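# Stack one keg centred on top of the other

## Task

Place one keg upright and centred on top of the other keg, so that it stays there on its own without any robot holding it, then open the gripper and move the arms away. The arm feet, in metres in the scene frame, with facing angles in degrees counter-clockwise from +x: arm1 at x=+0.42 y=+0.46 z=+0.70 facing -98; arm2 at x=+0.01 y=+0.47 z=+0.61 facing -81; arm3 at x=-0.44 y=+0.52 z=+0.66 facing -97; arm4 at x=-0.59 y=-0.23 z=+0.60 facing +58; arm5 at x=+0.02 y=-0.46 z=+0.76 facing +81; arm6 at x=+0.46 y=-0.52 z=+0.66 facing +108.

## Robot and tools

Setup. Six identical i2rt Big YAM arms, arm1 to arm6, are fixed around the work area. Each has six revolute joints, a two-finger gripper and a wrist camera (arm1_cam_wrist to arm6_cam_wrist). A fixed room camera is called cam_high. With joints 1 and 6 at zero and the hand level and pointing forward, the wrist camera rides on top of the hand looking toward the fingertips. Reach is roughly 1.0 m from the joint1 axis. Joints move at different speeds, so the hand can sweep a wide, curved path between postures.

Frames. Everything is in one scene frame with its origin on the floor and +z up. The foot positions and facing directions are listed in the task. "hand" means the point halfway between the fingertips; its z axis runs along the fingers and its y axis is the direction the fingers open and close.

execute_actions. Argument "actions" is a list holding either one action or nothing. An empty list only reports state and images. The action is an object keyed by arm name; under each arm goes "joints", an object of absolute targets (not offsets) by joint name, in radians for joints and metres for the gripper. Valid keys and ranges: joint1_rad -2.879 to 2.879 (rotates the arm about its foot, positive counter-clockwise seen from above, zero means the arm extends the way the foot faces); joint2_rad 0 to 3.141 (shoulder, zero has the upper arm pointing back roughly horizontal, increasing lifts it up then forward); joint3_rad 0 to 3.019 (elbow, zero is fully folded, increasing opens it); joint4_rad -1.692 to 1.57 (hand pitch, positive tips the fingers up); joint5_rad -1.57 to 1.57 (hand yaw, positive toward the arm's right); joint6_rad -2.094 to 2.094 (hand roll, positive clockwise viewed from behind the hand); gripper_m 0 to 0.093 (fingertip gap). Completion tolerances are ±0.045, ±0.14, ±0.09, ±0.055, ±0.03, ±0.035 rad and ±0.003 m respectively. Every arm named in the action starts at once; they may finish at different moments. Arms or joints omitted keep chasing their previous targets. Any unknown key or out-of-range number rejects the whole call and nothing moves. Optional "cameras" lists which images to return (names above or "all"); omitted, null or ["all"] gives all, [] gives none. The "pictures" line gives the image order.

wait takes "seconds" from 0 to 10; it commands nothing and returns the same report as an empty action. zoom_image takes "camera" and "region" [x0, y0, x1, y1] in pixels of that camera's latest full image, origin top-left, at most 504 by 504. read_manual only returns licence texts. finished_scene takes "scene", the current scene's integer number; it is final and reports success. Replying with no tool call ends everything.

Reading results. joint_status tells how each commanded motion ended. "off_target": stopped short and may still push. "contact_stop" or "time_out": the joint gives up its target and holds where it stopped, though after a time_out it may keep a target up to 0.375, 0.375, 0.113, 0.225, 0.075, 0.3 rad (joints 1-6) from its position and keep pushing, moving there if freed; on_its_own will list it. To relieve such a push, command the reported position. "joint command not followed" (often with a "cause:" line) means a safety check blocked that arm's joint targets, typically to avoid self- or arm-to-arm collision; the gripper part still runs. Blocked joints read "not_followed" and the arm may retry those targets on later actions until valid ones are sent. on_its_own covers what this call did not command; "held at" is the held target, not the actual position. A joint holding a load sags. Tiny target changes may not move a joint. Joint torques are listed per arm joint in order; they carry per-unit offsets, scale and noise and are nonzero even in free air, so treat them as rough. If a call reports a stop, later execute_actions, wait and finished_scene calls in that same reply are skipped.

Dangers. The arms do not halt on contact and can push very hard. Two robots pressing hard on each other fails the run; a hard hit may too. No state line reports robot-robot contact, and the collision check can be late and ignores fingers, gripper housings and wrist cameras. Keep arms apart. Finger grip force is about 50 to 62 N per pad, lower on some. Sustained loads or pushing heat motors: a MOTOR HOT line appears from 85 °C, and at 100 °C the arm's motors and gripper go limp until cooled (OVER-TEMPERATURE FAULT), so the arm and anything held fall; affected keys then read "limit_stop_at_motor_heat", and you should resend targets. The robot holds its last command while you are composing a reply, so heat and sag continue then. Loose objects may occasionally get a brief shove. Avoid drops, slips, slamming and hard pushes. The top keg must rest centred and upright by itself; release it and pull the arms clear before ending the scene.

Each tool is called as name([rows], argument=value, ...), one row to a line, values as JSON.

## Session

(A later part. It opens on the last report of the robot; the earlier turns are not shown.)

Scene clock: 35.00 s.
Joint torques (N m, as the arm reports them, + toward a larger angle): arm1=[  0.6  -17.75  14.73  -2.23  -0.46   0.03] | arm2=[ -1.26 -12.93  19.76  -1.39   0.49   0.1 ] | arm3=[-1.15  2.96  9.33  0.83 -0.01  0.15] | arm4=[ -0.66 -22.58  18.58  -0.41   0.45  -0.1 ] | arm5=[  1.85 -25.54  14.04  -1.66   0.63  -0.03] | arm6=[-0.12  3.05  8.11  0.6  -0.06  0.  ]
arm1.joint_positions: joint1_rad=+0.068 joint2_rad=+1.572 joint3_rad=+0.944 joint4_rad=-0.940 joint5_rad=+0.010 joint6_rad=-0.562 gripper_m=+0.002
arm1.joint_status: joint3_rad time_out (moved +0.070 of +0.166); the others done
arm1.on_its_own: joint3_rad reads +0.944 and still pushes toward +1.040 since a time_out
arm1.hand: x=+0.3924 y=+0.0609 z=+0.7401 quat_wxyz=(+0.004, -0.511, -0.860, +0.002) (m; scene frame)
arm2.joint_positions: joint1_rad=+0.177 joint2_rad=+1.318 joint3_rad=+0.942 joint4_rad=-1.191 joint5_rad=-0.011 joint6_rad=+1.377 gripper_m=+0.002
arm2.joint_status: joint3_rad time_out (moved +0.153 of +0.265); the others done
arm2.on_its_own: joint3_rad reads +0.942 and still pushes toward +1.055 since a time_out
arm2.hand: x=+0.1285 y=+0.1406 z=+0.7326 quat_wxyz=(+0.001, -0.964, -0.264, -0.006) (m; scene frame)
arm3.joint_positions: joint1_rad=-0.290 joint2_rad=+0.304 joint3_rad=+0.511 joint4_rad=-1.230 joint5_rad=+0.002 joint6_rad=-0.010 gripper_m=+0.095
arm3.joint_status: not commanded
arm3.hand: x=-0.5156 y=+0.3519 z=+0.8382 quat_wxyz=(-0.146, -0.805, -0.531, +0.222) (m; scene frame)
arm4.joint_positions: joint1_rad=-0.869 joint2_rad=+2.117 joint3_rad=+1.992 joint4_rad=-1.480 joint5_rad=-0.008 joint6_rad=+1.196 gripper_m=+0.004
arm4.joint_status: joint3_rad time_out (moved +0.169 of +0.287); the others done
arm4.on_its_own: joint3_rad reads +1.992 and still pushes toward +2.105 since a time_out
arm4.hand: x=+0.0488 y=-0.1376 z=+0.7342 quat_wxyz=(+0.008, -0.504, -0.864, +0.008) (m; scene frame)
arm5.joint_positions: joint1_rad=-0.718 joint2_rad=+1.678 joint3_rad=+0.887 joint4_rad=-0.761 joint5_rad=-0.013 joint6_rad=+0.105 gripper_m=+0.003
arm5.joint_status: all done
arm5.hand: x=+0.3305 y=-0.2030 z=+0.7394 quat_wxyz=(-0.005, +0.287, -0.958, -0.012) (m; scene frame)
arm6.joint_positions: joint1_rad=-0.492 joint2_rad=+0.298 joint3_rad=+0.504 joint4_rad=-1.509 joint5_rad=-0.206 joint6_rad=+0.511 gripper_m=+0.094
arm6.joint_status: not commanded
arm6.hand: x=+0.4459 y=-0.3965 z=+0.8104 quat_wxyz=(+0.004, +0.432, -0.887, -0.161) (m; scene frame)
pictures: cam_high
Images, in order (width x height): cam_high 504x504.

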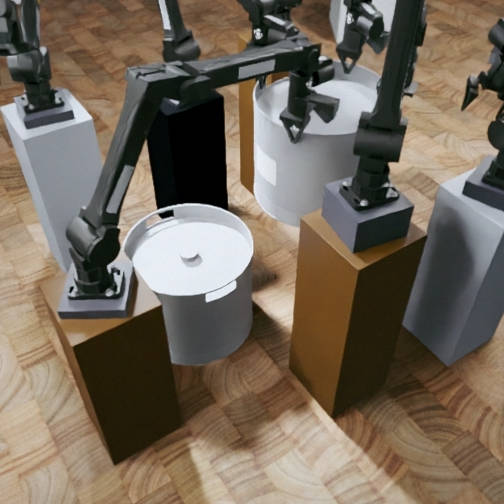

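execute_actions([
  {"arm1":{"joints":{"joint1_rad":-0.2,"joint2_rad":1.505,"joint3_rad":1.07,"joint4_rad":-0.96,"joint6_rad":-0.842}},"arm2":{"joints":{"joint1_rad":-0.14,"joint2_rad":1.156,"joint3_rad":0.975,"joint4_rad":-1.22,"joint6_rad":1.052}},"arm4":{"joints":{"joint1_rad":-0.816,"joint2_rad":1.71,"joint3_rad":1.645,"joint4_rad":-1.3,"joint6_rad":1.238}},"arm5":{"joints":{"joint1_rad":-0.487,"joint2_rad":1.45,"joint3_rad":0.765,"joint4_rad":-0.75,"joint6_rad":0.341}}},
], cameras=["cam_high"])

execute_actions([
  {"arm1":{"joints":{"joint1_rad":-0.45,"joint2_rad":1.585,"joint3_rad":1.185,"joint4_rad":-0.99,"joint6_rad":-1.09}},"arm2":{"joints":{"joint1_rad":-0.495,"joint2_rad":1.164,"joint6_rad":0.696}},"arm4":{"joints":{"joint1_rad":-0.738,"joint2_rad":1.458,"joint3_rad":1.3,"joint4_rad":-1.23,"joint6_rad":1.316}},"arm5":{"joints":{"joint1_rad":-0.146,"joint2_rad":1.36,"joint3_rad":0.657,"joint4_rad":-0.74,"joint6_rad":0.682}}},
], cameras=["cam_high"])

Scene clock: 38.67 s.
Joint torques (N m, as the arm reports them, + toward a larger angle): arm1=[  0.99 -18.1   15.96  -1.44  -0.83   0.14] | arm2=[ -0.8  -11.44  19.05   0.04   0.49   0.11] | arm3=[-1.1   2.96  9.32  0.83 -0.01  0.15] | arm4=[ -0.6  -19.94  17.09   0.82   0.73   0.05] | arm5=[  2.45 -24.09  10.99  -0.45   0.12   0.13] | arm6=[-0.67  1.4   8.43  0.36 -0.04 -0.04]
arm1.joint_positions: joint1_rad=-0.204 joint2_rad=+1.593 joint3_rad=+0.955 joint4_rad=-0.933 joint5_rad=+0.018 joint6_rad=-0.846 gripper_m=+0.002
arm1.joint_status: joint3_rad time_out (moved +0.010 of +0.126); the others done
arm1.on_its_own: joint3_rad reads +0.955 and still pushes toward +1.067 since a time_out
arm1.hand: x=+0.2835 y=+0.0788 z=+0.7353 quat_wxyz=(+0.009, -0.505, -0.863, +0.000) (m; scene frame)
arm2.joint_positions: joint1_rad=-0.142 joint2_rad=+1.225 joint3_rad=+0.872 joint4_rad=-1.208 joint5_rad=-0.012 joint6_rad=+1.047 gripper_m=+0.003
arm2.joint_status: joint3_rad time_out (moved -0.070 of +0.033); the others done
arm2.on_its_own: joint3_rad reads +0.872 and still pushes toward +0.975 since a time_out
arm2.hand: x=+0.0189 y=+0.1513 z=+0.7364 quat_wxyz=(-0.003, -0.963, -0.270, -0.004) (m; scene frame)
arm3.joint_positions: joint1_rad=-0.290 joint2_rad=+0.304 joint3_rad=+0.511 joint4_rad=-1.230 joint5_rad=+0.002 joint6_rad=-0.010 gripper_m=+0.095
arm3.joint_status: not commanded
arm3.hand: x=-0.5156 y=+0.3519 z=+0.8382 quat_wxyz=(-0.146, -0.805, -0.531, +0.222) (m; scene frame)
arm4.joint_positions: joint1_rad=-0.822 joint2_rad=+1.825 joint3_rad=+1.548 joint4_rad=-1.310 joint5_rad=-0.016 joint6_rad=+1.234 gripper_m=+0.002
arm4.joint_status: joint3_rad off_target (ended at +1.548, target +1.645); the others done
arm4.hand: x=-0.0558 y=-0.1249 z=+0.7370 quat_wxyz=(+0.003, -0.500, -0.866, +0.000) (m; scene frame)
arm5.joint_positions: joint1_rad=-0.482 joint2_rad=+1.558 joint3_rad=+0.721 joint4_rad=-0.729 joint5_rad=-0.002 joint6_rad=+0.332 gripper_m=+0.003
arm5.joint_status: all done
arm5.hand: x=+0.2261 y=-0.1874 z=+0.7380 quat_wxyz=(+0.000, +0.291, -0.957, -0.005) (m; scene frame)
arm6.joint_positions: joint1_rad=-0.492 joint2_rad=+0.298 joint3_rad=+0.504 joint4_rad=-1.509 joint5_rad=-0.206 joint6_rad=+0.511 gripper_m=+0.094
arm6.joint_status: not commanded
arm6.hand: x=+0.4459 y=-0.3965 z=+0.8104 quat_wxyz=(+0.004, +0.432, -0.887, -0.161) (m; scene frame)
pictures: cam_high
Images, in order (width x height): cam_high 504x504.

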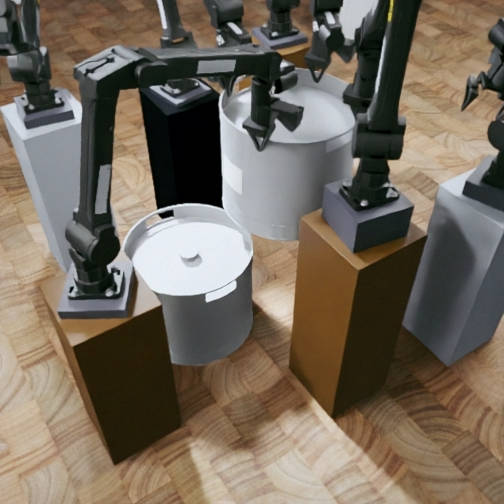

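not run: a stop came earlier in this reply.

execute_actions([
  {"arm1":{"joints":{"joint1_rad":-0.45,"joint2_rad":1.585,"joint3_rad":1.185,"joint4_rad":-0.98,"joint6_rad":-1.09}},"arm2":{"joints":{"joint1_rad":-0.495,"joint2_rad":1.164,"joint6_rad":0.696}},"arm4":{"joints":{"joint1_rad":-0.738,"joint2_rad":1.458,"joint3_rad":1.3,"joint4_rad":-1.23,"joint6_rad":1.316}},"arm5":{"joints":{"joint1_rad":-0.146,"joint2_rad":1.36,"joint3_rad":0.657,"joint4_rad":-0.73,"joint6_rad":0.682}}},
], cameras=[])

execute_actions([
  {"arm1":{"joints":{"joint1_rad":-0.647,"joint2_rad":1.715,"joint3_rad":1.385,"joint4_rad":-1.035,"joint6_rad":-1.288}},"arm2":{"joints":{"joint1_rad":-0.806,"joint2_rad":1.27,"joint3_rad":1.085,"joint4_rad":-1.21,"joint6_rad":0.385}},"arm4":{"joints":{"joint1_rad":-0.614,"joint2_rad":1.21,"joint3_rad":1.03,"joint4_rad":-1.22,"joint6_rad":1.44}},"arm5":{"joints":{"joint1_rad":0.242,"joint6_rad":1.07}}},
], cameras=[])

Scene clock: 42.53 s.
Joint torques (N m, as the arm reports them, + toward a larger angle): arm1=[  1.56 -19.77  16.1   -1.5   -0.71   0.08] | arm2=[ -0.61 -11.05  19.43  -0.27   0.61  -0.01] | arm3=[-1.14  2.95  9.3   0.83 -0.01  0.15] | arm4=[ -1.64 -14.6   17.24   0.16   0.47  -0.18] | arm5=[  1.74 -18.92  12.02  -0.09   0.24  -0.04] | arm6=[-1.38  2.01  8.2   0.43 -0.07 -0.11]
arm1.joint_positions: joint1_rad=-0.458 joint2_rad=+1.677 joint3_rad=+1.066 joint4_rad=-0.953 joint5_rad=+0.014 joint6_rad=-1.087 gripper_m=+0.002
arm1.joint_status: joint3_rad time_out (moved +0.111 of +0.230); the others done
arm1.on_its_own: joint3_rad reads +1.066 and still pushes toward +1.178 since a time_out
arm1.hand: x=+0.1709 y=+0.0926 z=+0.7355 quat_wxyz=(+0.007, -0.511, -0.860, +0.001) (m; scene frame)
arm2.joint_positions: joint1_rad=-0.500 joint2_rad=+1.228 joint3_rad=+0.868 joint4_rad=-1.198 joint5_rad=-0.015 joint6_rad=+0.702 gripper_m=+0.003
arm2.joint_status: all done
arm2.on_its_own: joint3_rad reads +0.868 and still pushes toward +0.975 since a time_out
arm2.hand: x=-0.0928 y=+0.1674 z=+0.7342 quat_wxyz=(-0.007, -0.965, -0.263, -0.002) (m; scene frame)
arm3.joint_positions: joint1_rad=-0.290 joint2_rad=+0.304 joint3_rad=+0.511 joint4_rad=-1.230 joint5_rad=+0.002 joint6_rad=-0.010 gripper_m=+0.095
arm3.joint_status: not commanded
arm3.hand: x=-0.5156 y=+0.3519 z=+0.8382 quat_wxyz=(-0.146, -0.805, -0.531, +0.222) (m; scene frame)
arm4.joint_positions: joint1_rad=-0.731 joint2_rad=+1.552 joint3_rad=+1.198 joint4_rad=-1.226 joint5_rad=-0.009 joint6_rad=+1.341 gripper_m=+0.002
arm4.joint_status: joint3_rad time_out (moved -0.349 of -0.248); the others done
arm4.on_its_own: joint3_rad reads +1.198 and still pushes toward +1.300 since a time_out
arm4.hand: x=-0.1703 y=-0.1073 z=+0.7377 quat_wxyz=(-0.002, -0.507, -0.862, +0.001) (m; scene frame)
arm5.joint_positions: joint1_rad=-0.140 joint2_rad=+1.444 joint3_rad=+0.605 joint4_rad=-0.718 joint5_rad=-0.004 joint6_rad=+0.692 gripper_m=+0.003
arm5.joint_status: all done
arm5.hand: x=+0.1099 y=-0.1736 z=+0.7428 quat_wxyz=(-0.001, +0.283, -0.959, -0.010) (m; scene frame)
arm6.joint_positions: joint1_rad=-0.492 joint2_rad=+0.298 joint3_rad=+0.504 joint4_rad=-1.509 joint5_rad=-0.206 joint6_rad=+0.511 gripper_m=+0.094
arm6.joint_status: not commanded
arm6.hand: x=+0.4459 y=-0.3965 z=+0.8104 quat_wxyz=(+0.004, +0.432, -0.887, -0.161) (m; scene frame)
pictures: none
No camera images: the call's "cameras" was empty. Leave "cameras" out to get every camera's image.

not run: a stop came earlier in this reply.

execute_actions([
  {"arm1":{"joints":{"joint1_rad":-0.647,"joint2_rad":1.715,"joint3_rad":1.385,"joint4_rad":-1.035,"joint6_rad":-1.288}},"arm2":{"joints":{"joint1_rad":-0.806,"joint2_rad":1.27,"joint3_rad":1.085,"joint4_rad":-1.21,"joint6_rad":0.385}},"arm4":{"joints":{"joint1_rad":-0.614,"joint2_rad":1.21,"joint3_rad":1.03,"joint4_rad":-1.22,"joint6_rad":1.44}},"arm5":{"joints":{"joint1_rad":0.242,"joint6_rad":1.07}}},
], cameras=[])

Scene clock: 46.73 s.
Joint torques (N m, as the arm reports them, + toward a larger angle): arm1=[  1.55 -22.47  16.46  -1.32  -0.69   0.03] | arm2=[ -0.86 -13.36  19.5   -0.44   0.56  -0.09] | arm3=[-1.15  2.94  9.32  0.84 -0.01  0.15] | arm4=[-1.58 -9.56 17.59  0.24  0.52 -0.21] | arm5=[  3.01 -19.1   12.86  -0.47   0.41  -0.08] | arm6=[-1.53  3.17  7.99  0.29 -0.08 -0.09]
arm1.joint_positions: joint1_rad=-0.658 joint2_rad=+1.814 joint3_rad=+1.267 joint4_rad=-1.011 joint5_rad=+0.014 joint6_rad=-1.281 gripper_m=+0.003
arm1.joint_status: joint3_rad time_out (moved +0.202 of +0.319); the others done
arm1.on_its_own: joint3_rad reads +1.267 and still pushes toward +1.380 since a time_out
arm1.hand: x=+0.0572 y=+0.1037 z=+0.7379 quat_wxyz=(+0.008, -0.513, -0.858, +0.003) (m; scene frame)
arm2.joint_positions: joint1_rad=-0.807 joint2_rad=+1.343 joint3_rad=+0.978 joint4_rad=-1.181 joint5_rad=-0.014 joint6_rad=+0.399 gripper_m=+0.003
arm2.joint_status: joint3_rad time_out (moved +0.110 of +0.217); the others done
arm2.on_its_own: joint3_rad reads +0.978 and still pushes toward +1.085 since a time_out
arm2.hand: x=-0.2070 y=+0.1759 z=+0.7377 quat_wxyz=(-0.010, -0.965, -0.262, +0.005) (m; scene frame)
arm3.joint_positions: joint1_rad=-0.290 joint2_rad=+0.304 joint3_rad=+0.511 joint4_rad=-1.230 joint5_rad=+0.002 joint6_rad=-0.010 gripper_m=+0.095
arm3.joint_status: not commanded
arm3.hand: x=-0.5156 y=+0.3519 z=+0.8382 quat_wxyz=(-0.146, -0.805, -0.531, +0.222) (m; scene frame)
arm4.joint_positions: joint1_rad=-0.607 joint2_rad=+1.286 joint3_rad=+0.923 joint4_rad=-1.217 joint5_rad=-0.010 joint6_rad=+1.468 gripper_m=+0.002
arm4.joint_status: joint3_rad time_out (moved -0.275 of -0.168); the others done
arm4.on_its_own: joint3_rad reads +0.923 and still pushes toward +1.030 since a time_out
arm4.hand: x=-0.2835 y=-0.0965 z=+0.7355 quat_wxyz=(-0.001, -0.508, -0.861, +0.001) (m; scene frame)
arm5.joint_positions: joint1_rad=+0.248 joint2_rad=+1.441 joint3_rad=+0.593 joint4_rad=-0.711 joint5_rad=-0.007 joint6_rad=+1.079 gripper_m=+0.003
arm5.joint_status: all done
arm5.hand: x=-0.0051 y=-0.1653 z=+0.7408 quat_wxyz=(+0.003, +0.283, -0.959, -0.009) (m; scene frame)
arm6.joint_positions: joint1_rad=-0.492 joint2_rad=+0.298 joint3_rad=+0.504 joint4_rad=-1.509 joint5_rad=-0.206 joint6_rad=+0.511 gripper_m=+0.094
arm6.joint_status: not commanded
arm6.hand: x=+0.4459 y=-0.3965 z=+0.8104 quat_wxyz=(+0.004, +0.432, -0.887, -0.161) (m; scene frame)
pictures: none
No camera images: the call's "cameras" was empty. Leave "cameras" out to get every camera's image.

execute_actions([
  {"arm1":{"joints":{"joint1_rad":-0.8,"joint2_rad":1.89,"joint3_rad":1.64,"joint4_rad":-1.1,"joint6_rad":-1.441}},"arm2":{"joints":{"joint1_rad":-1.037,"joint2_rad":1.43,"joint3_rad":1.235,"joint4_rad":-1.17,"joint6_rad":0.154}},"arm4":{"joints":{"joint1_rad":-0.387,"joint2_rad":0.945,"joint3_rad":0.8,"joint4_rad":-1.25,"joint6_rad":1.667}},"arm5":{"joints":{"joint1_rad":0.579,"joint2_rad":1.47,"joint3_rad":0.765,"joint4_rad":-0.71,"joint6_rad":1.407}}},
])

Scene clock: 49.83 s.
Joint torques (N m, as the arm reports them, + toward a larger angle): arm1=[  2.   -26.33  16.64  -1.35  -0.54   0.09] | arm2=[ -1.35 -17.56  18.54  -0.6    0.67  -0.1 ] | arm3=[-1.12  2.92  9.32  0.82 -0.01  0.15] | arm4=[-1.44 -5.41 17.84  0.27  0.35 -0.17] | arm5=[  1.14 -21.47  14.13  -0.71   0.5   -0.01] | arm6=[-0.89  2.59  8.13  0.3  -0.03 -0.02]
arm1.joint_positions: joint1_rad=-0.811 joint2_rad=+1.999 joint3_rad=+1.530 joint4_rad=-1.075 joint5_rad=+0.010 joint6_rad=-1.440 gripper_m=+0.003
arm1.joint_status: joint3_rad time_out (moved +0.263 of +0.373); the others done
arm1.on_its_own: joint3_rad reads +1.530 and still pushes toward +1.640 since a time_out
arm1.hand: x=-0.0572 y=+0.1160 z=+0.7290 quat_wxyz=(+0.010, -0.511, -0.859, +0.009) (m; scene frame)
arm2.joint_positions: joint1_rad=-1.032 joint2_rad=+1.522 joint3_rad=+1.138 joint4_rad=-1.136 joint5_rad=-0.017 joint6_rad=+0.169 gripper_m=+0.003
arm2.joint_status: joint3_rad time_out (moved +0.161 of +0.257); the others done
arm2.on_its_own: joint3_rad reads +1.138 and still pushes toward +1.235 since a time_out
arm2.hand: x=-0.3224 y=+0.1845 z=+0.7287 quat_wxyz=(-0.016, -0.964, -0.264, +0.020) (m; scene frame)
arm3.joint_positions: joint1_rad=-0.290 joint2_rad=+0.304 joint3_rad=+0.511 joint4_rad=-1.230 joint5_rad=+0.002 joint6_rad=-0.010 gripper_m=+0.095
arm3.joint_status: not commanded
arm3.hand: x=-0.5156 y=+0.3519 z=+0.8382 quat_wxyz=(-0.146, -0.805, -0.531, +0.222) (m; scene frame)
arm4.joint_positions: joint1_rad=-0.382 joint2_rad=+1.013 joint3_rad=+0.691 joint4_rad=-1.248 joint5_rad=-0.005 joint6_rad=+1.692 gripper_m=+0.002
arm4.joint_status: joint3_rad time_out (moved -0.232 of -0.123); the others done
arm4.on_its_own: joint3_rad reads +0.691 and still pushes toward +0.800 since a time_out
arm4.hand: x=-0.3963 y=-0.0867 z=+0.7236 quat_wxyz=(-0.006, -0.507, -0.862, -0.001) (m; scene frame)
arm5.joint_positions: joint1_rad=+0.592 joint2_rad=+1.556 joint3_rad=+0.685 joint4_rad=-0.682 joint5_rad=-0.008 joint6_rad=+1.417 gripper_m=+0.003
arm5.joint_status: all done
arm5.hand: x=-0.1192 y=-0.1560 z=+0.7306 quat_wxyz=(+0.006, +0.286, -0.958, -0.010) (m; scene frame)
arm6.joint_positions: joint1_rad=-0.492 joint2_rad=+0.298 joint3_rad=+0.504 joint4_rad=-1.509 joint5_rad=-0.206 joint6_rad=+0.511 gripper_m=+0.094
arm6.joint_status: not commanded
arm6.hand: x=+0.4459 y=-0.3965 z=+0.8104 quat_wxyz=(+0.004, +0.432, -0.887, -0.161) (m; scene frame)
pictures: arm1_cam_wrist, arm2_cam_wrist, arm3_cam_wrist, arm4_cam_wrist, arm5_cam_wrist, arm6_cam_wrist, cam_high
Images, in order (width x height): arm1_cam_wrist 504x504, arm2_cam_wrist 504x504, arm3_cam_wrist 504x504, arm4_cam_wrist 504x504, arm5_cam_wrist 504x504, arm6_cam_wrist 504x504, cam_high 504x504.

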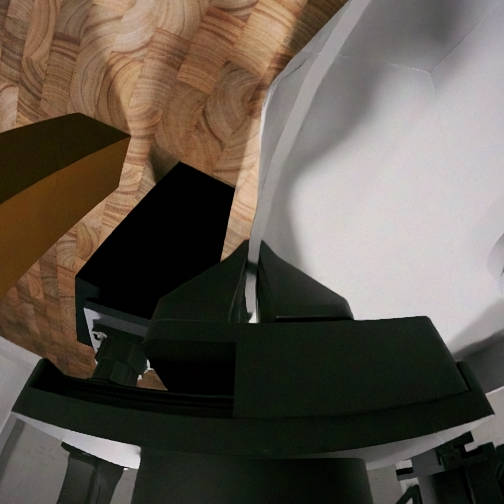

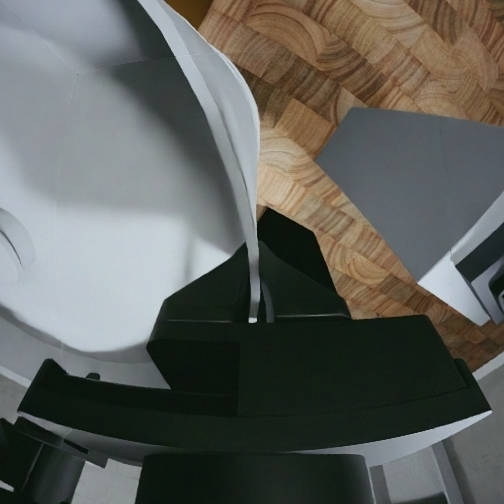

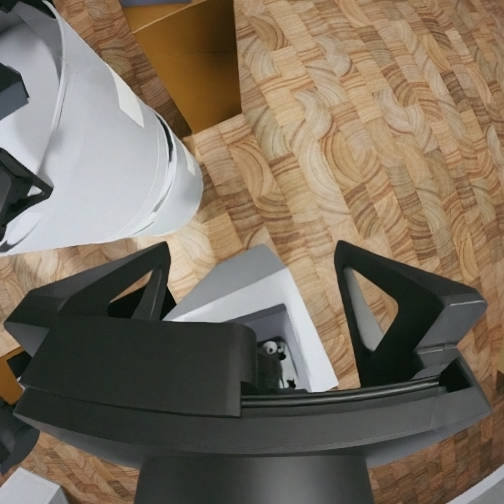

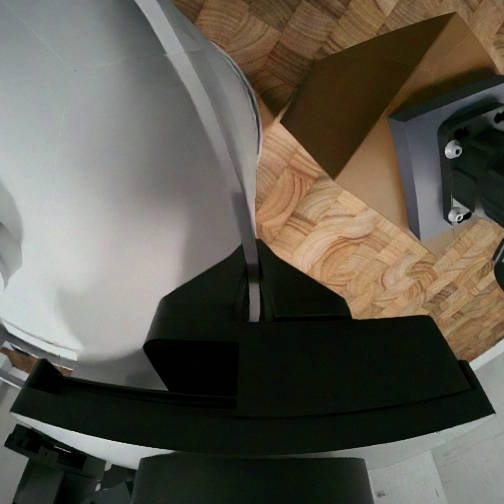

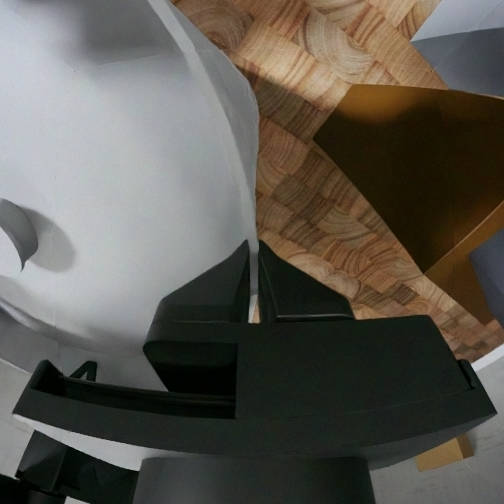

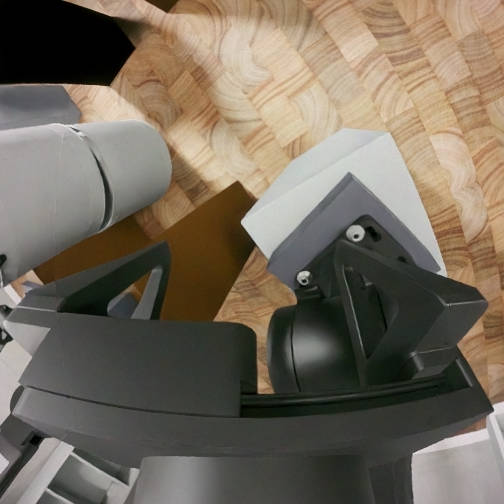

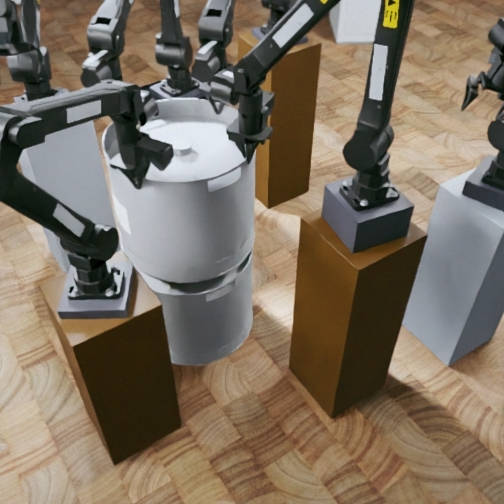

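execute_actions([
  {"arm1":{"joints":{"joint1_rad":-0.78,"joint2_rad":1.985,"joint3_rad":1.64,"joint4_rad":-1.069}},"arm2":{"joints":{"joint1_rad":-1.015,"joint2_rad":1.52,"joint3_rad":1.2,"joint4_rad":-1.11}},"arm4":{"joints":{"joint1_rad":-0.42,"joint2_rad":0.98,"joint3_rad":0.7,"joint4_rad":-1.177}},"arm5":{"joints":{"joint1_rad":0.6,"joint2_rad":1.565,"joint3_rad":0.7,"joint4_rad":-0.594}}},
])

Scene clock: 53.13 s.
Joint torques (N m, as the arm reports them, + toward a larger angle): arm1=[  2.4  -25.03  15.24  -1.63  -0.42   0.09] | arm2=[ -0.73 -17.8   15.69  -0.28   0.73  -0.15] | arm3=[-1.08  2.98  9.34  0.83 -0.01  0.15] | arm4=[-1.74 -5.52 15.94 -1.28  0.15  0.08] | arm5=[  2.07 -21.49   9.47   0.29   0.49  -0.08] | arm6=[-0.31  2.14  8.35  0.58 -0.07 -0.1 ]
arm1.joint_positions: joint1_rad=-0.803 joint2_rad=+2.068 joint3_rad=+1.543 joint4_rad=-1.039 joint5_rad=+0.006 joint6_rad=-1.440 gripper_m=+0.003
arm1.joint_status: joint3_rad time_out (moved +0.013 of +0.110); the others done
arm1.on_its_own: joint3_rad reads +1.543 and still pushes toward +1.640 since a time_out
arm1.hand: x=-0.0589 y=+0.1079 z=+0.6942 quat_wxyz=(+0.004, -0.508, -0.861, +0.000) (m; scene frame)
arm2.joint_positions: joint1_rad=-1.019 joint2_rad=+1.606 joint3_rad=+1.131 joint4_rad=-1.087 joint5_rad=-0.018 joint6_rad=+0.174 gripper_m=+0.003
arm2.joint_status: all done
arm2.hand: x=-0.3235 y=+0.1755 z=+0.6911 quat_wxyz=(-0.007, -0.963, -0.268, +0.000) (m; scene frame)
arm3.joint_positions: joint1_rad=-0.290 joint2_rad=+0.304 joint3_rad=+0.511 joint4_rad=-1.230 joint5_rad=+0.002 joint6_rad=-0.010 gripper_m=+0.095
arm3.joint_status: not commanded
arm3.hand: x=-0.5156 y=+0.3519 z=+0.8382 quat_wxyz=(-0.146, -0.805, -0.531, +0.222) (m; scene frame)
arm4.joint_positions: joint1_rad=-0.409 joint2_rad=+1.048 joint3_rad=+0.610 joint4_rad=-1.141 joint5_rad=+0.000 joint6_rad=+1.661 gripper_m=+0.002
arm4.joint_status: joint3_rad off_target (ended at +0.610, target +0.700); the others done
arm4.hand: x=-0.3965 y=-0.0967 z=+0.6872 quat_wxyz=(-0.006, -0.506, -0.862, +0.004) (m; scene frame)
arm5.joint_positions: joint1_rad=+0.602 joint2_rad=+1.646 joint3_rad=+0.660 joint4_rad=-0.593 joint5_rad=-0.008 joint6_rad=+1.419 gripper_m=+0.003
arm5.joint_status: all done
arm5.hand: x=-0.1189 y=-0.1640 z=+0.6973 quat_wxyz=(+0.004, +0.290, -0.957, +0.002) (m; scene frame)
arm6.joint_positions: joint1_rad=-0.492 joint2_rad=+0.298 joint3_rad=+0.504 joint4_rad=-1.509 joint5_rad=-0.206 joint6_rad=+0.511 gripper_m=+0.094
arm6.joint_status: not commanded
arm6.hand: x=+0.4459 y=-0.3965 z=+0.8104 quat_wxyz=(+0.004, +0.432, -0.887, -0.161) (m; scene frame)
pictures: arm1_cam_wrist, arm2_cam_wrist, arm3_cam_wrist, arm4_cam_wrist, arm5_cam_wrist, arm6_cam_wrist, cam_high
Images, in order (width x height): arm1_cam_wrist 504x504, arm2_cam_wrist 504x504, arm3_cam_wrist 504x504, arm4_cam_wrist 504x504, arm5_cam_wrist 504x504, arm6_cam_wrist 504x504, cam_high 504x504.

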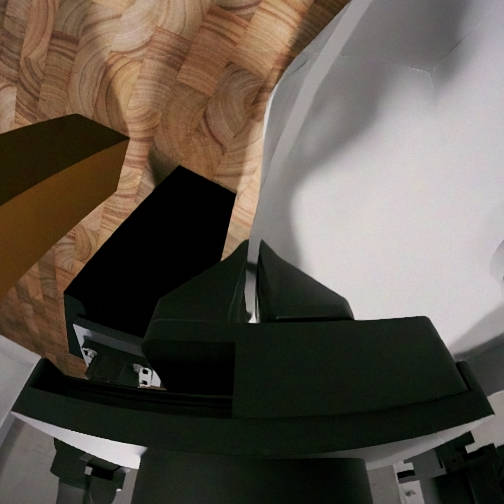

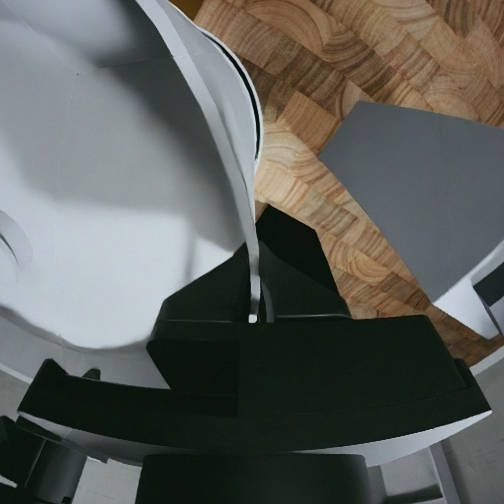

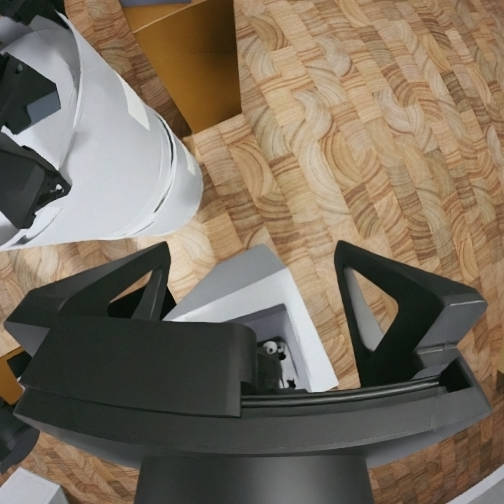

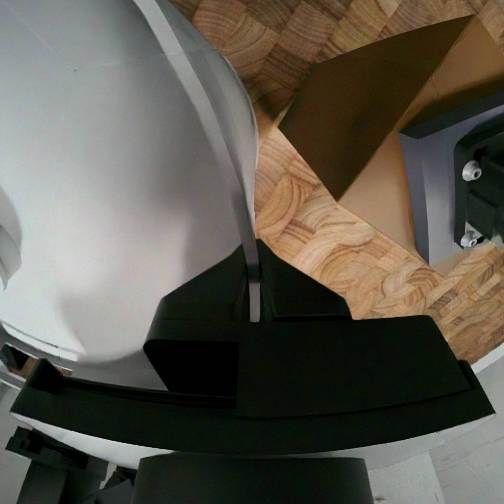

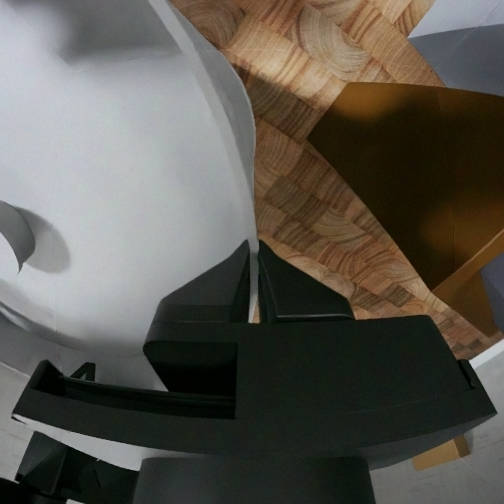

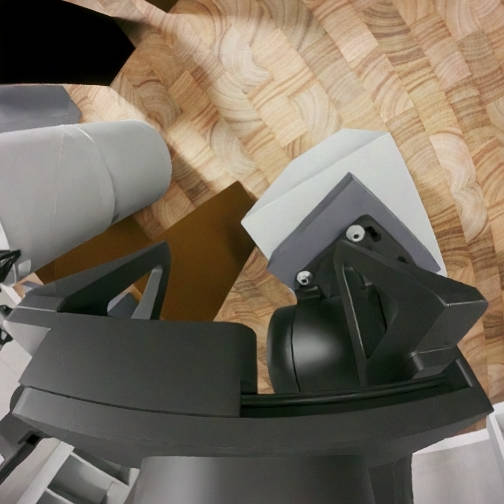

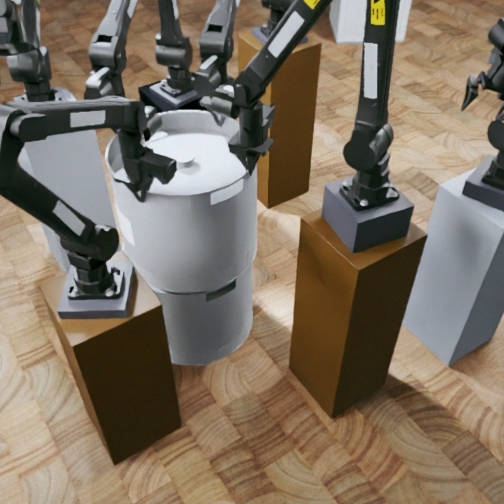

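execute_actions([
  {"arm1":{"joints":{"joint1_rad":-0.83,"joint2_rad":1.98}},"arm2":{"joints":{"joint1_rad":-1.055,"joint3_rad":1.215}},"arm4":{"joints":{"joint1_rad":-0.355,"joint2_rad":0.96,"joint3_rad":0.72}},"arm5":{"joints":{"joint1_rad":0.62,"joint2_rad":1.585,"joint3_rad":0.745}}},
])

Scene clock: 55.63 s.
Joint torques (N m, as the arm reports them, + toward a larger angle): arm1=[ -0.27 -25.56  15.23  -1.57  -0.31   0.14] | arm2=[ -2.57 -17.91  16.96  -0.27   0.68  -0.04] | arm3=[-1.13  2.91  9.33  0.83 -0.01  0.15] | arm4=[ 0.2  -6.77 17.47 -1.19  0.   -0.21] | arm5=[  2.67 -20.19  13.08  -0.45   0.36  -0.19] | arm6=[-0.96  2.17  8.09  0.38 -0.04 -0.07]
arm1.joint_positions: joint1_rad=-0.817 joint2_rad=+2.068 joint3_rad=+1.544 joint4_rad=-1.039 joint5_rad=+0.004 joint6_rad=-1.445 gripper_m=+0.003
arm1.joint_status: all done
arm1.on_its_own: joint3_rad reads +1.544 and still pushes toward +1.640 since a time_out
arm1.hand: x=-0.0635 y=+0.1141 z=+0.6944 quat_wxyz=(+0.003, -0.511, -0.859, +0.001) (m; scene frame)
arm2.joint_positions: joint1_rad=-1.036 joint2_rad=+1.606 joint3_rad=+1.131 joint4_rad=-1.087 joint5_rad=-0.018 joint6_rad=+0.164 gripper_m=+0.003
arm2.joint_status: all done
arm2.hand: x=-0.3285 y=+0.1813 z=+0.6912 quat_wxyz=(-0.007, -0.964, -0.265, +0.000) (m; scene frame)
arm3.joint_positions: joint1_rad=-0.290 joint2_rad=+0.304 joint3_rad=+0.511 joint4_rad=-1.230 joint5_rad=+0.002 joint6_rad=-0.010 gripper_m=+0.095
arm3.joint_status: not commanded
arm3.hand: x=-0.5156 y=+0.3519 z=+0.8382 quat_wxyz=(-0.146, -0.805, -0.531, +0.222) (m; scene frame)
arm4.joint_positions: joint1_rad=-0.371 joint2_rad=+1.046 joint3_rad=+0.610 joint4_rad=-1.144 joint5_rad=+0.004 joint6_rad=+1.695 gripper_m=+0.002
arm4.joint_status: joint3_rad time_out (moved +0.000 of +0.110); the others done
arm4.on_its_own: joint3_rad reads +0.610 and still pushes toward +0.720 since a time_out
arm4.hand: x=-0.4017 y=-0.0902 z=+0.6875 quat_wxyz=(-0.008, -0.504, -0.864, +0.005) (m; scene frame)
arm5.joint_positions: joint1_rad=+0.611 joint2_rad=+1.650 joint3_rad=+0.666 joint4_rad=-0.577 joint5_rad=-0.006 joint6_rad=+1.429 gripper_m=+0.003
arm5.joint_status: all done
arm5.hand: x=-0.1241 y=-0.1593 z=+0.6974 quat_wxyz=(+0.004, +0.289, -0.957, -0.007) (m; scene frame)
arm6.joint_positions: joint1_rad=-0.492 joint2_rad=+0.298 joint3_rad=+0.504 joint4_rad=-1.509 joint5_rad=-0.206 joint6_rad=+0.511 gripper_m=+0.094
arm6.joint_status: not commanded
arm6.hand: x=+0.4459 y=-0.3965 z=+0.8104 quat_wxyz=(+0.004, +0.432, -0.887, -0.161) (m; scene frame)
pictures: arm1_cam_wrist, arm2_cam_wrist, arm3_cam_wrist, arm4_cam_wrist, arm5_cam_wrist, arm6_cam_wrist, cam_high
Images, in order (width x height): arm1_cam_wrist 504x504, arm2_cam_wrist 504x504, arm3_cam_wrist 504x504, arm4_cam_wrist 504x504, arm5_cam_wrist 504x504, arm6_cam_wrist 504x504, cam_high 504x504.

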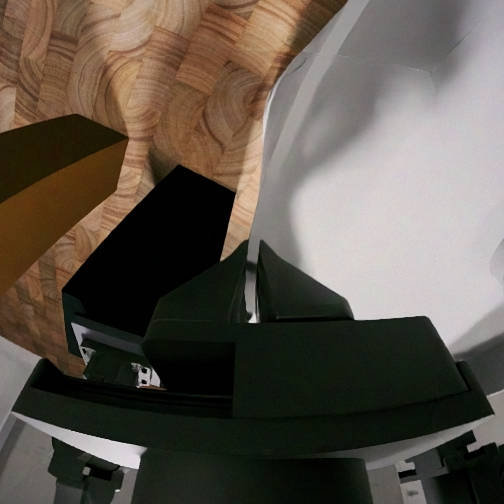

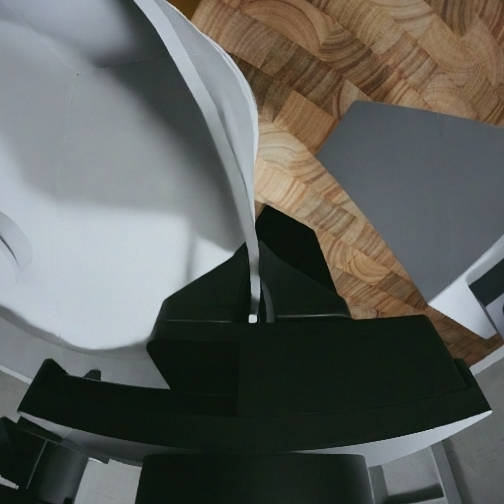

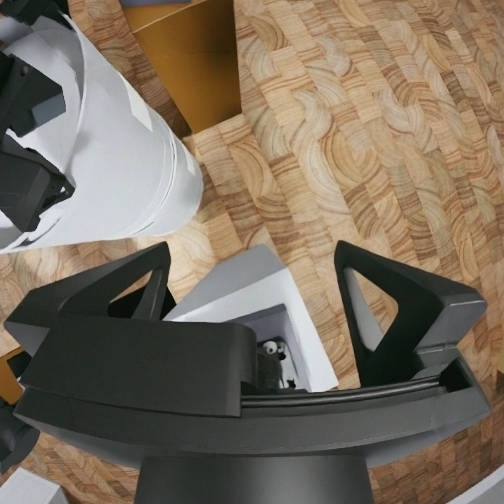

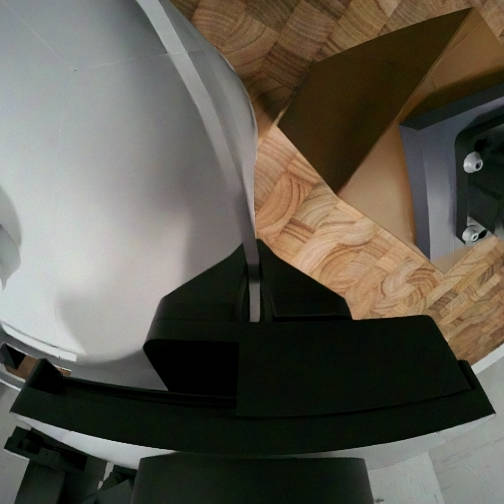

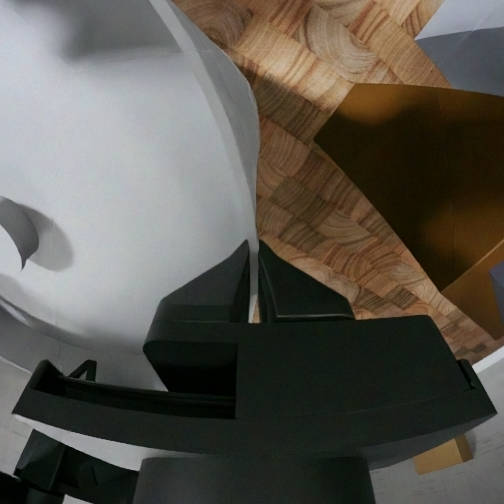

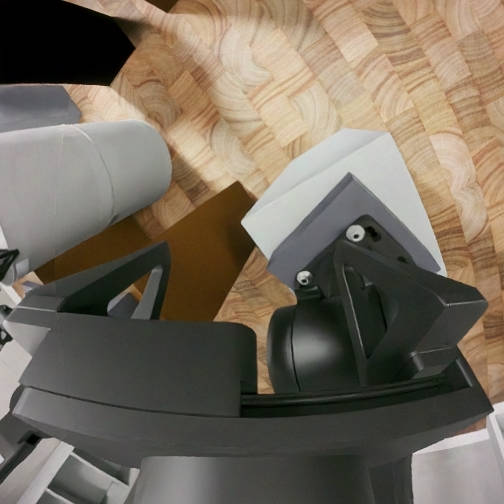

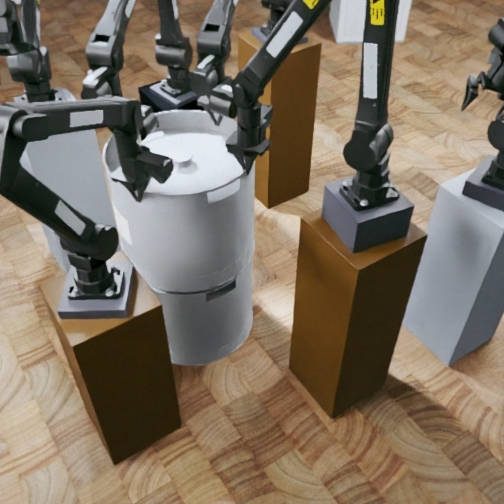

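Good. Unload, open, rise.

execute_actions([
  {"arm1":{"joints":{"joint2_rad":2.068,"joint3_rad":1.55,"joint4_rad":-1.04}},"arm2":{"joints":{"joint2_rad":1.606,"joint3_rad":1.135,"joint4_rad":-1.09}},"arm4":{"joints":{"joint2_rad":1.04,"joint3_rad":0.62,"joint4_rad":-1.144}},"arm5":{"joints":{"joint2_rad":1.65,"joint3_rad":0.67,"joint4_rad":-0.58}}},
], cameras=[])

execute_actions([
  {"arm1":{"joints":{"gripper_m":0.08}},"arm2":{"joints":{"gripper_m":0.08}},"arm4":{"joints":{"gripper_m":0.08}},"arm5":{"joints":{"gripper_m":0.08}}},
], cameras=[])

execute_actions([
  {"arm1":{"joints":{"joint2_rad":1.85,"joint3_rad":1.6,"joint4_rad":-1.33}},"arm2":{"joints":{"joint2_rad":1.4,"joint3_rad":1.27,"joint4_rad":-1.45}},"arm4":{"joints":{"joint2_rad":0.96,"joint3_rad":0.95,"joint4_rad":-1.55}},"arm5":{"joints":{"joint2_rad":1.33,"joint3_rad":0.8,"joint4_rad":-1.05}}},
], cameras=["cam_high","arm2_cam_wrist","arm4_cam_wrist"])

Scene clock: 57.60 s.
Joint torques (N m, as the arm reports them, + toward a larger angle): arm1=[ -0.34 -19.33   8.33  -1.37  -0.27   0.15] | arm2=[ -2.56 -12.44  10.41  -0.42   0.71  -0.04] | arm3=[-1.09  2.99  9.32  0.84 -0.01  0.15] | arm4=[ 0.32 -1.28 11.77 -0.54  0.01 -0.22] | arm5=[  2.19 -16.49   6.19  -0.24   0.55  -0.32] | arm6=[-0.45  3.15  8.27  0.32  0.   -0.05]
arm1.joint_positions: joint1_rad=-0.816 joint2_rad=+2.073 joint3_rad=+1.544 joint4_rad=-1.014 joint5_rad=+0.003 joint6_rad=-1.445 gripper_m=+0.002
arm1.joint_status: all done
arm1.hand: x=-0.0677 y=+0.1106 z=+0.6914 quat_wxyz=(+0.007, -0.511, -0.859, +0.010) (m; scene frame)
arm2.joint_positions: joint1_rad=-1.036 joint2_rad=+1.617 joint3_rad=+1.127 joint4_rad=-1.062 joint5_rad=-0.018 joint6_rad=+0.164 gripper_m=+0.003
arm2.joint_status: all done
arm2.hand: x=-0.3318 y=+0.1784 z=+0.6856 quat_wxyz=(-0.010, -0.964, -0.265, +0.005) (m; scene frame)
arm3.joint_positions: joint1_rad=-0.290 joint2_rad=+0.304 joint3_rad=+0.511 joint4_rad=-1.230 joint5_rad=+0.002 joint6_rad=-0.010 gripper_m=+0.095
arm3.joint_status: not commanded
arm3.hand: x=-0.5156 y=+0.3519 z=+0.8382 quat_wxyz=(-0.146, -0.805, -0.531, +0.222) (m; scene frame)
arm4.joint_positions: joint1_rad=-0.371 joint2_rad=+1.047 joint3_rad=+0.581 joint4_rad=-1.126 joint5_rad=+0.004 joint6_rad=+1.696 gripper_m=+0.002
arm4.joint_status: all done
arm4.hand: x=-0.4078 y=-0.0949 z=+0.6772 quat_wxyz=(-0.006, -0.505, -0.863, +0.011) (m; scene frame)
arm5.joint_positions: joint1_rad=+0.629 joint2_rad=+1.672 joint3_rad=+0.666 joint4_rad=-0.572 joint5_rad=-0.010 joint6_rad=+1.444 gripper_m=+0.003
arm5.joint_status: all done
arm5.hand: x=-0.1288 y=-0.1649 z=+0.6906 quat_wxyz=(+0.005, +0.290, -0.957, +0.002) (m; scene frame)
arm6.joint_positions: joint1_rad=-0.492 joint2_rad=+0.298 joint3_rad=+0.504 joint4_rad=-1.509 joint5_rad=-0.206 joint6_rad=+0.511 gripper_m=+0.094
arm6.joint_status: not commanded
arm6.hand: x=+0.4459 y=-0.3965 z=+0.8104 quat_wxyz=(+0.004, +0.432, -0.887, -0.161) (m; scene frame)
pictures: none
No camera images: the call's "cameras" was empty. Leave "cameras" out to get every camera's image.

Scene clock: 58.27 s.
Joint torques (N m, as the arm reports them, + toward a larger angle): arm1=[  0.29 -19.07   8.34  -0.9   -0.17   0.16] | arm2=[ -2.02 -12.09  10.31  -0.02   0.02  -0.04] | arm3=[-1.1   2.92  9.32  0.83 -0.01  0.15] | arm4=[-0.33 -1.16 11.67 -0.06  0.05 -0.04] | arm5=[  1.76 -14.46   6.13  -0.02   0.29  -0.14] | arm6=[-0.34  2.59  8.08  0.42 -0.05 -0.02]
arm1.joint_positions: joint1_rad=-0.818 joint2_rad=+2.071 joint3_rad=+1.544 joint4_rad=-1.026 joint5_rad=+0.000 joint6_rad=-1.445 gripper_m=+0.080
arm1.joint_status: all done
arm1.hand: x=-0.0658 y=+0.1122 z=+0.6929 quat_wxyz=(+0.004, -0.512, -0.859, +0.006) (m; scene frame)
arm2.joint_positions: joint1_rad=-1.041 joint2_rad=+1.615 joint3_rad=+1.127 joint4_rad=-1.075 joint5_rad=-0.002 joint6_rad=+0.164 gripper_m=+0.080
arm2.joint_status: all done
arm2.hand: x=-0.3327 y=+0.1846 z=+0.6864 quat_wxyz=(+0.000, -0.965, -0.262, +0.003) (m; scene frame)
arm3.joint_positions: joint1_rad=-0.290 joint2_rad=+0.304 joint3_rad=+0.511 joint4_rad=-1.230 joint5_rad=+0.002 joint6_rad=-0.010 gripper_m=+0.095
arm3.joint_status: not commanded
arm3.hand: x=-0.5156 y=+0.3519 z=+0.8382 quat_wxyz=(-0.146, -0.805, -0.531, +0.222) (m; scene frame)
arm4.joint_positions: joint1_rad=-0.363 joint2_rad=+1.047 joint3_rad=+0.582 joint4_rad=-1.136 joint5_rad=+0.003 joint6_rad=+1.676 gripper_m=+0.080
arm4.joint_status: all done
arm4.hand: x=-0.4107 y=-0.0945 z=+0.6776 quat_wxyz=(-0.003, -0.493, -0.870, +0.015) (m; scene frame)
arm5.joint_positions: joint1_rad=+0.628 joint2_rad=+1.655 joint3_rad=+0.666 joint4_rad=-0.573 joint5_rad=-0.003 joint6_rad=+1.421 gripper_m=+0.080
arm5.joint_status: all done
arm5.hand: x=-0.1287 y=-0.1617 z=+0.6957 quat_wxyz=(+0.003, +0.301, -0.954, -0.006) (m; scene frame)
arm6.joint_positions: joint1_rad=-0.492 joint2_rad=+0.298 joint3_rad=+0.504 joint4_rad=-1.509 joint5_rad=-0.206 joint6_rad=+0.511 gripper_m=+0.094
arm6.joint_status: not commanded
arm6.hand: x=+0.4459 y=-0.3965 z=+0.8104 quat_wxyz=(+0.004, +0.432, -0.887, -0.161) (m; scene frame)
pictures: none
No camera images: the call's "cameras" was empty. Leave "cameras" out to get every camera's image.

Scene clock: 59.53 s.
Joint torques (N m, as the arm reports them, + toward a larger angle): arm1=[  0.02 -14.79  10.12  -0.81  -0.15   0.15] | arm2=[-2.03 -7.28 12.32 -0.02  0.02 -0.04] | arm3=[-1.09  2.96  9.32  0.83 -0.01  0.15] | arm4=[-0.31 -1.11 12.19 -0.05  0.06 -0.04] | arm5=[ 2.14 -9.9  10.67 -0.28  0.23 -0.14] | arm6=[-0.7   2.01  8.    0.5  -0.07 -0.05]
arm1.joint_positions: joint1_rad=-0.818 joint2_rad=+1.825 joint3_rad=+1.584 joint4_rad=-1.315 joint5_rad=+0.000 joint6_rad=-1.445 gripper_m=+0.080
arm1.joint_status: all done
arm1.hand: x=-0.0333 y=+0.1353 z=+0.8435 quat_wxyz=(+0.003, -0.512, -0.859, +0.005) (m; scene frame)
arm2.joint_positions: joint1_rad=-1.041 joint2_rad=+1.374 joint3_rad=+1.255 joint4_rad=-1.435 joint5_rad=-0.002 joint6_rad=+0.164 gripper_m=+0.080
arm2.joint_status: all done
arm2.hand: x=-0.2955 y=+0.2146 z=+0.8292 quat_wxyz=(-0.002, -0.965, -0.262, +0.007) (m; scene frame)
arm3.joint_positions: joint1_rad=-0.290 joint2_rad=+0.304 joint3_rad=+0.511 joint4_rad=-1.230 joint5_rad=+0.002 joint6_rad=-0.010 gripper_m=+0.095
arm3.joint_status: not commanded
arm3.hand: x=-0.5156 y=+0.3519 z=+0.8382 quat_wxyz=(-0.146, -0.805, -0.531, +0.222) (m; scene frame)
arm4.joint_positions: joint1_rad=-0.363 joint2_rad=+0.964 joint3_rad=+0.918 joint4_rad=-1.542 joint5_rad=+0.002 joint6_rad=+1.676 gripper_m=+0.080
arm4.joint_status: all done
arm4.hand: x=-0.4016 y=-0.0848 z=+0.8196 quat_wxyz=(-0.006, -0.492, -0.870, +0.008) (m; scene frame)
arm5.joint_positions: joint1_rad=+0.628 joint2_rad=+1.313 joint3_rad=+0.783 joint4_rad=-1.040 joint5_rad=-0.003 joint6_rad=+1.420 gripper_m=+0.080
arm5.joint_status: all done
arm5.hand: x=-0.1227 y=-0.1733 z=+0.8334 quat_wxyz=(+0.002, +0.302, -0.953, -0.002) (m; scene frame)
arm6.joint_positions: joint1_rad=-0.492 joint2_rad=+0.298 joint3_rad=+0.504 joint4_rad=-1.509 joint5_rad=-0.206 joint6_rad=+0.511 gripper_m=+0.094
arm6.joint_status: not commanded
arm6.hand: x=+0.4459 y=-0.3965 z=+0.8104 quat_wxyz=(+0.004, +0.432, -0.887, -0.161) (m; scene frame)
pictures: arm2_cam_wrist, arm4_cam_wrist, cam_high
Images, in order (width x height): arm2_cam_wrist 504x504, arm4_cam_wrist 504x504, cam_high 504x504.

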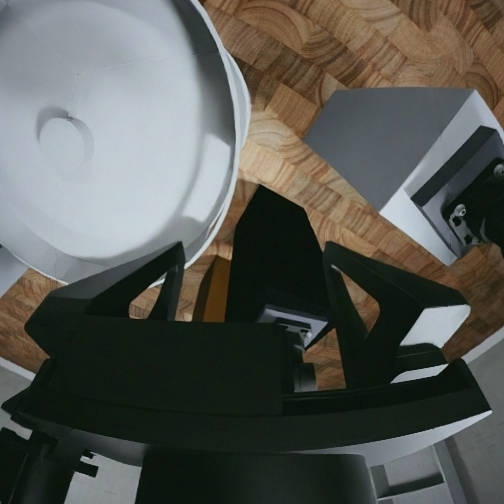

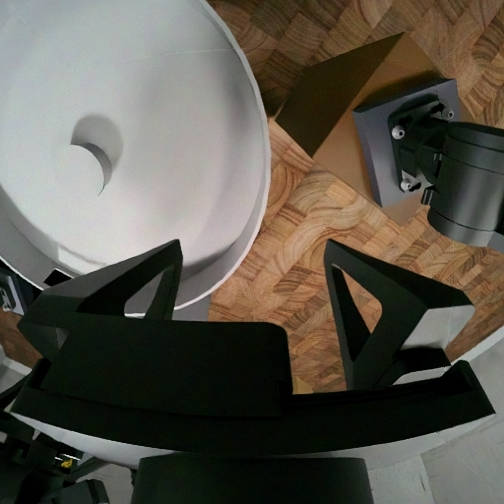

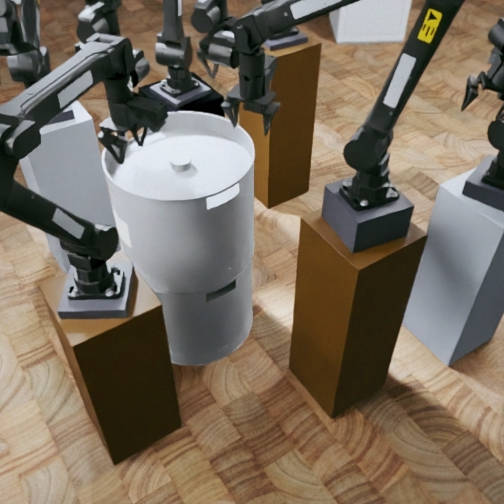

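finished_scene(scene=1)

The scene is finished: the task was done.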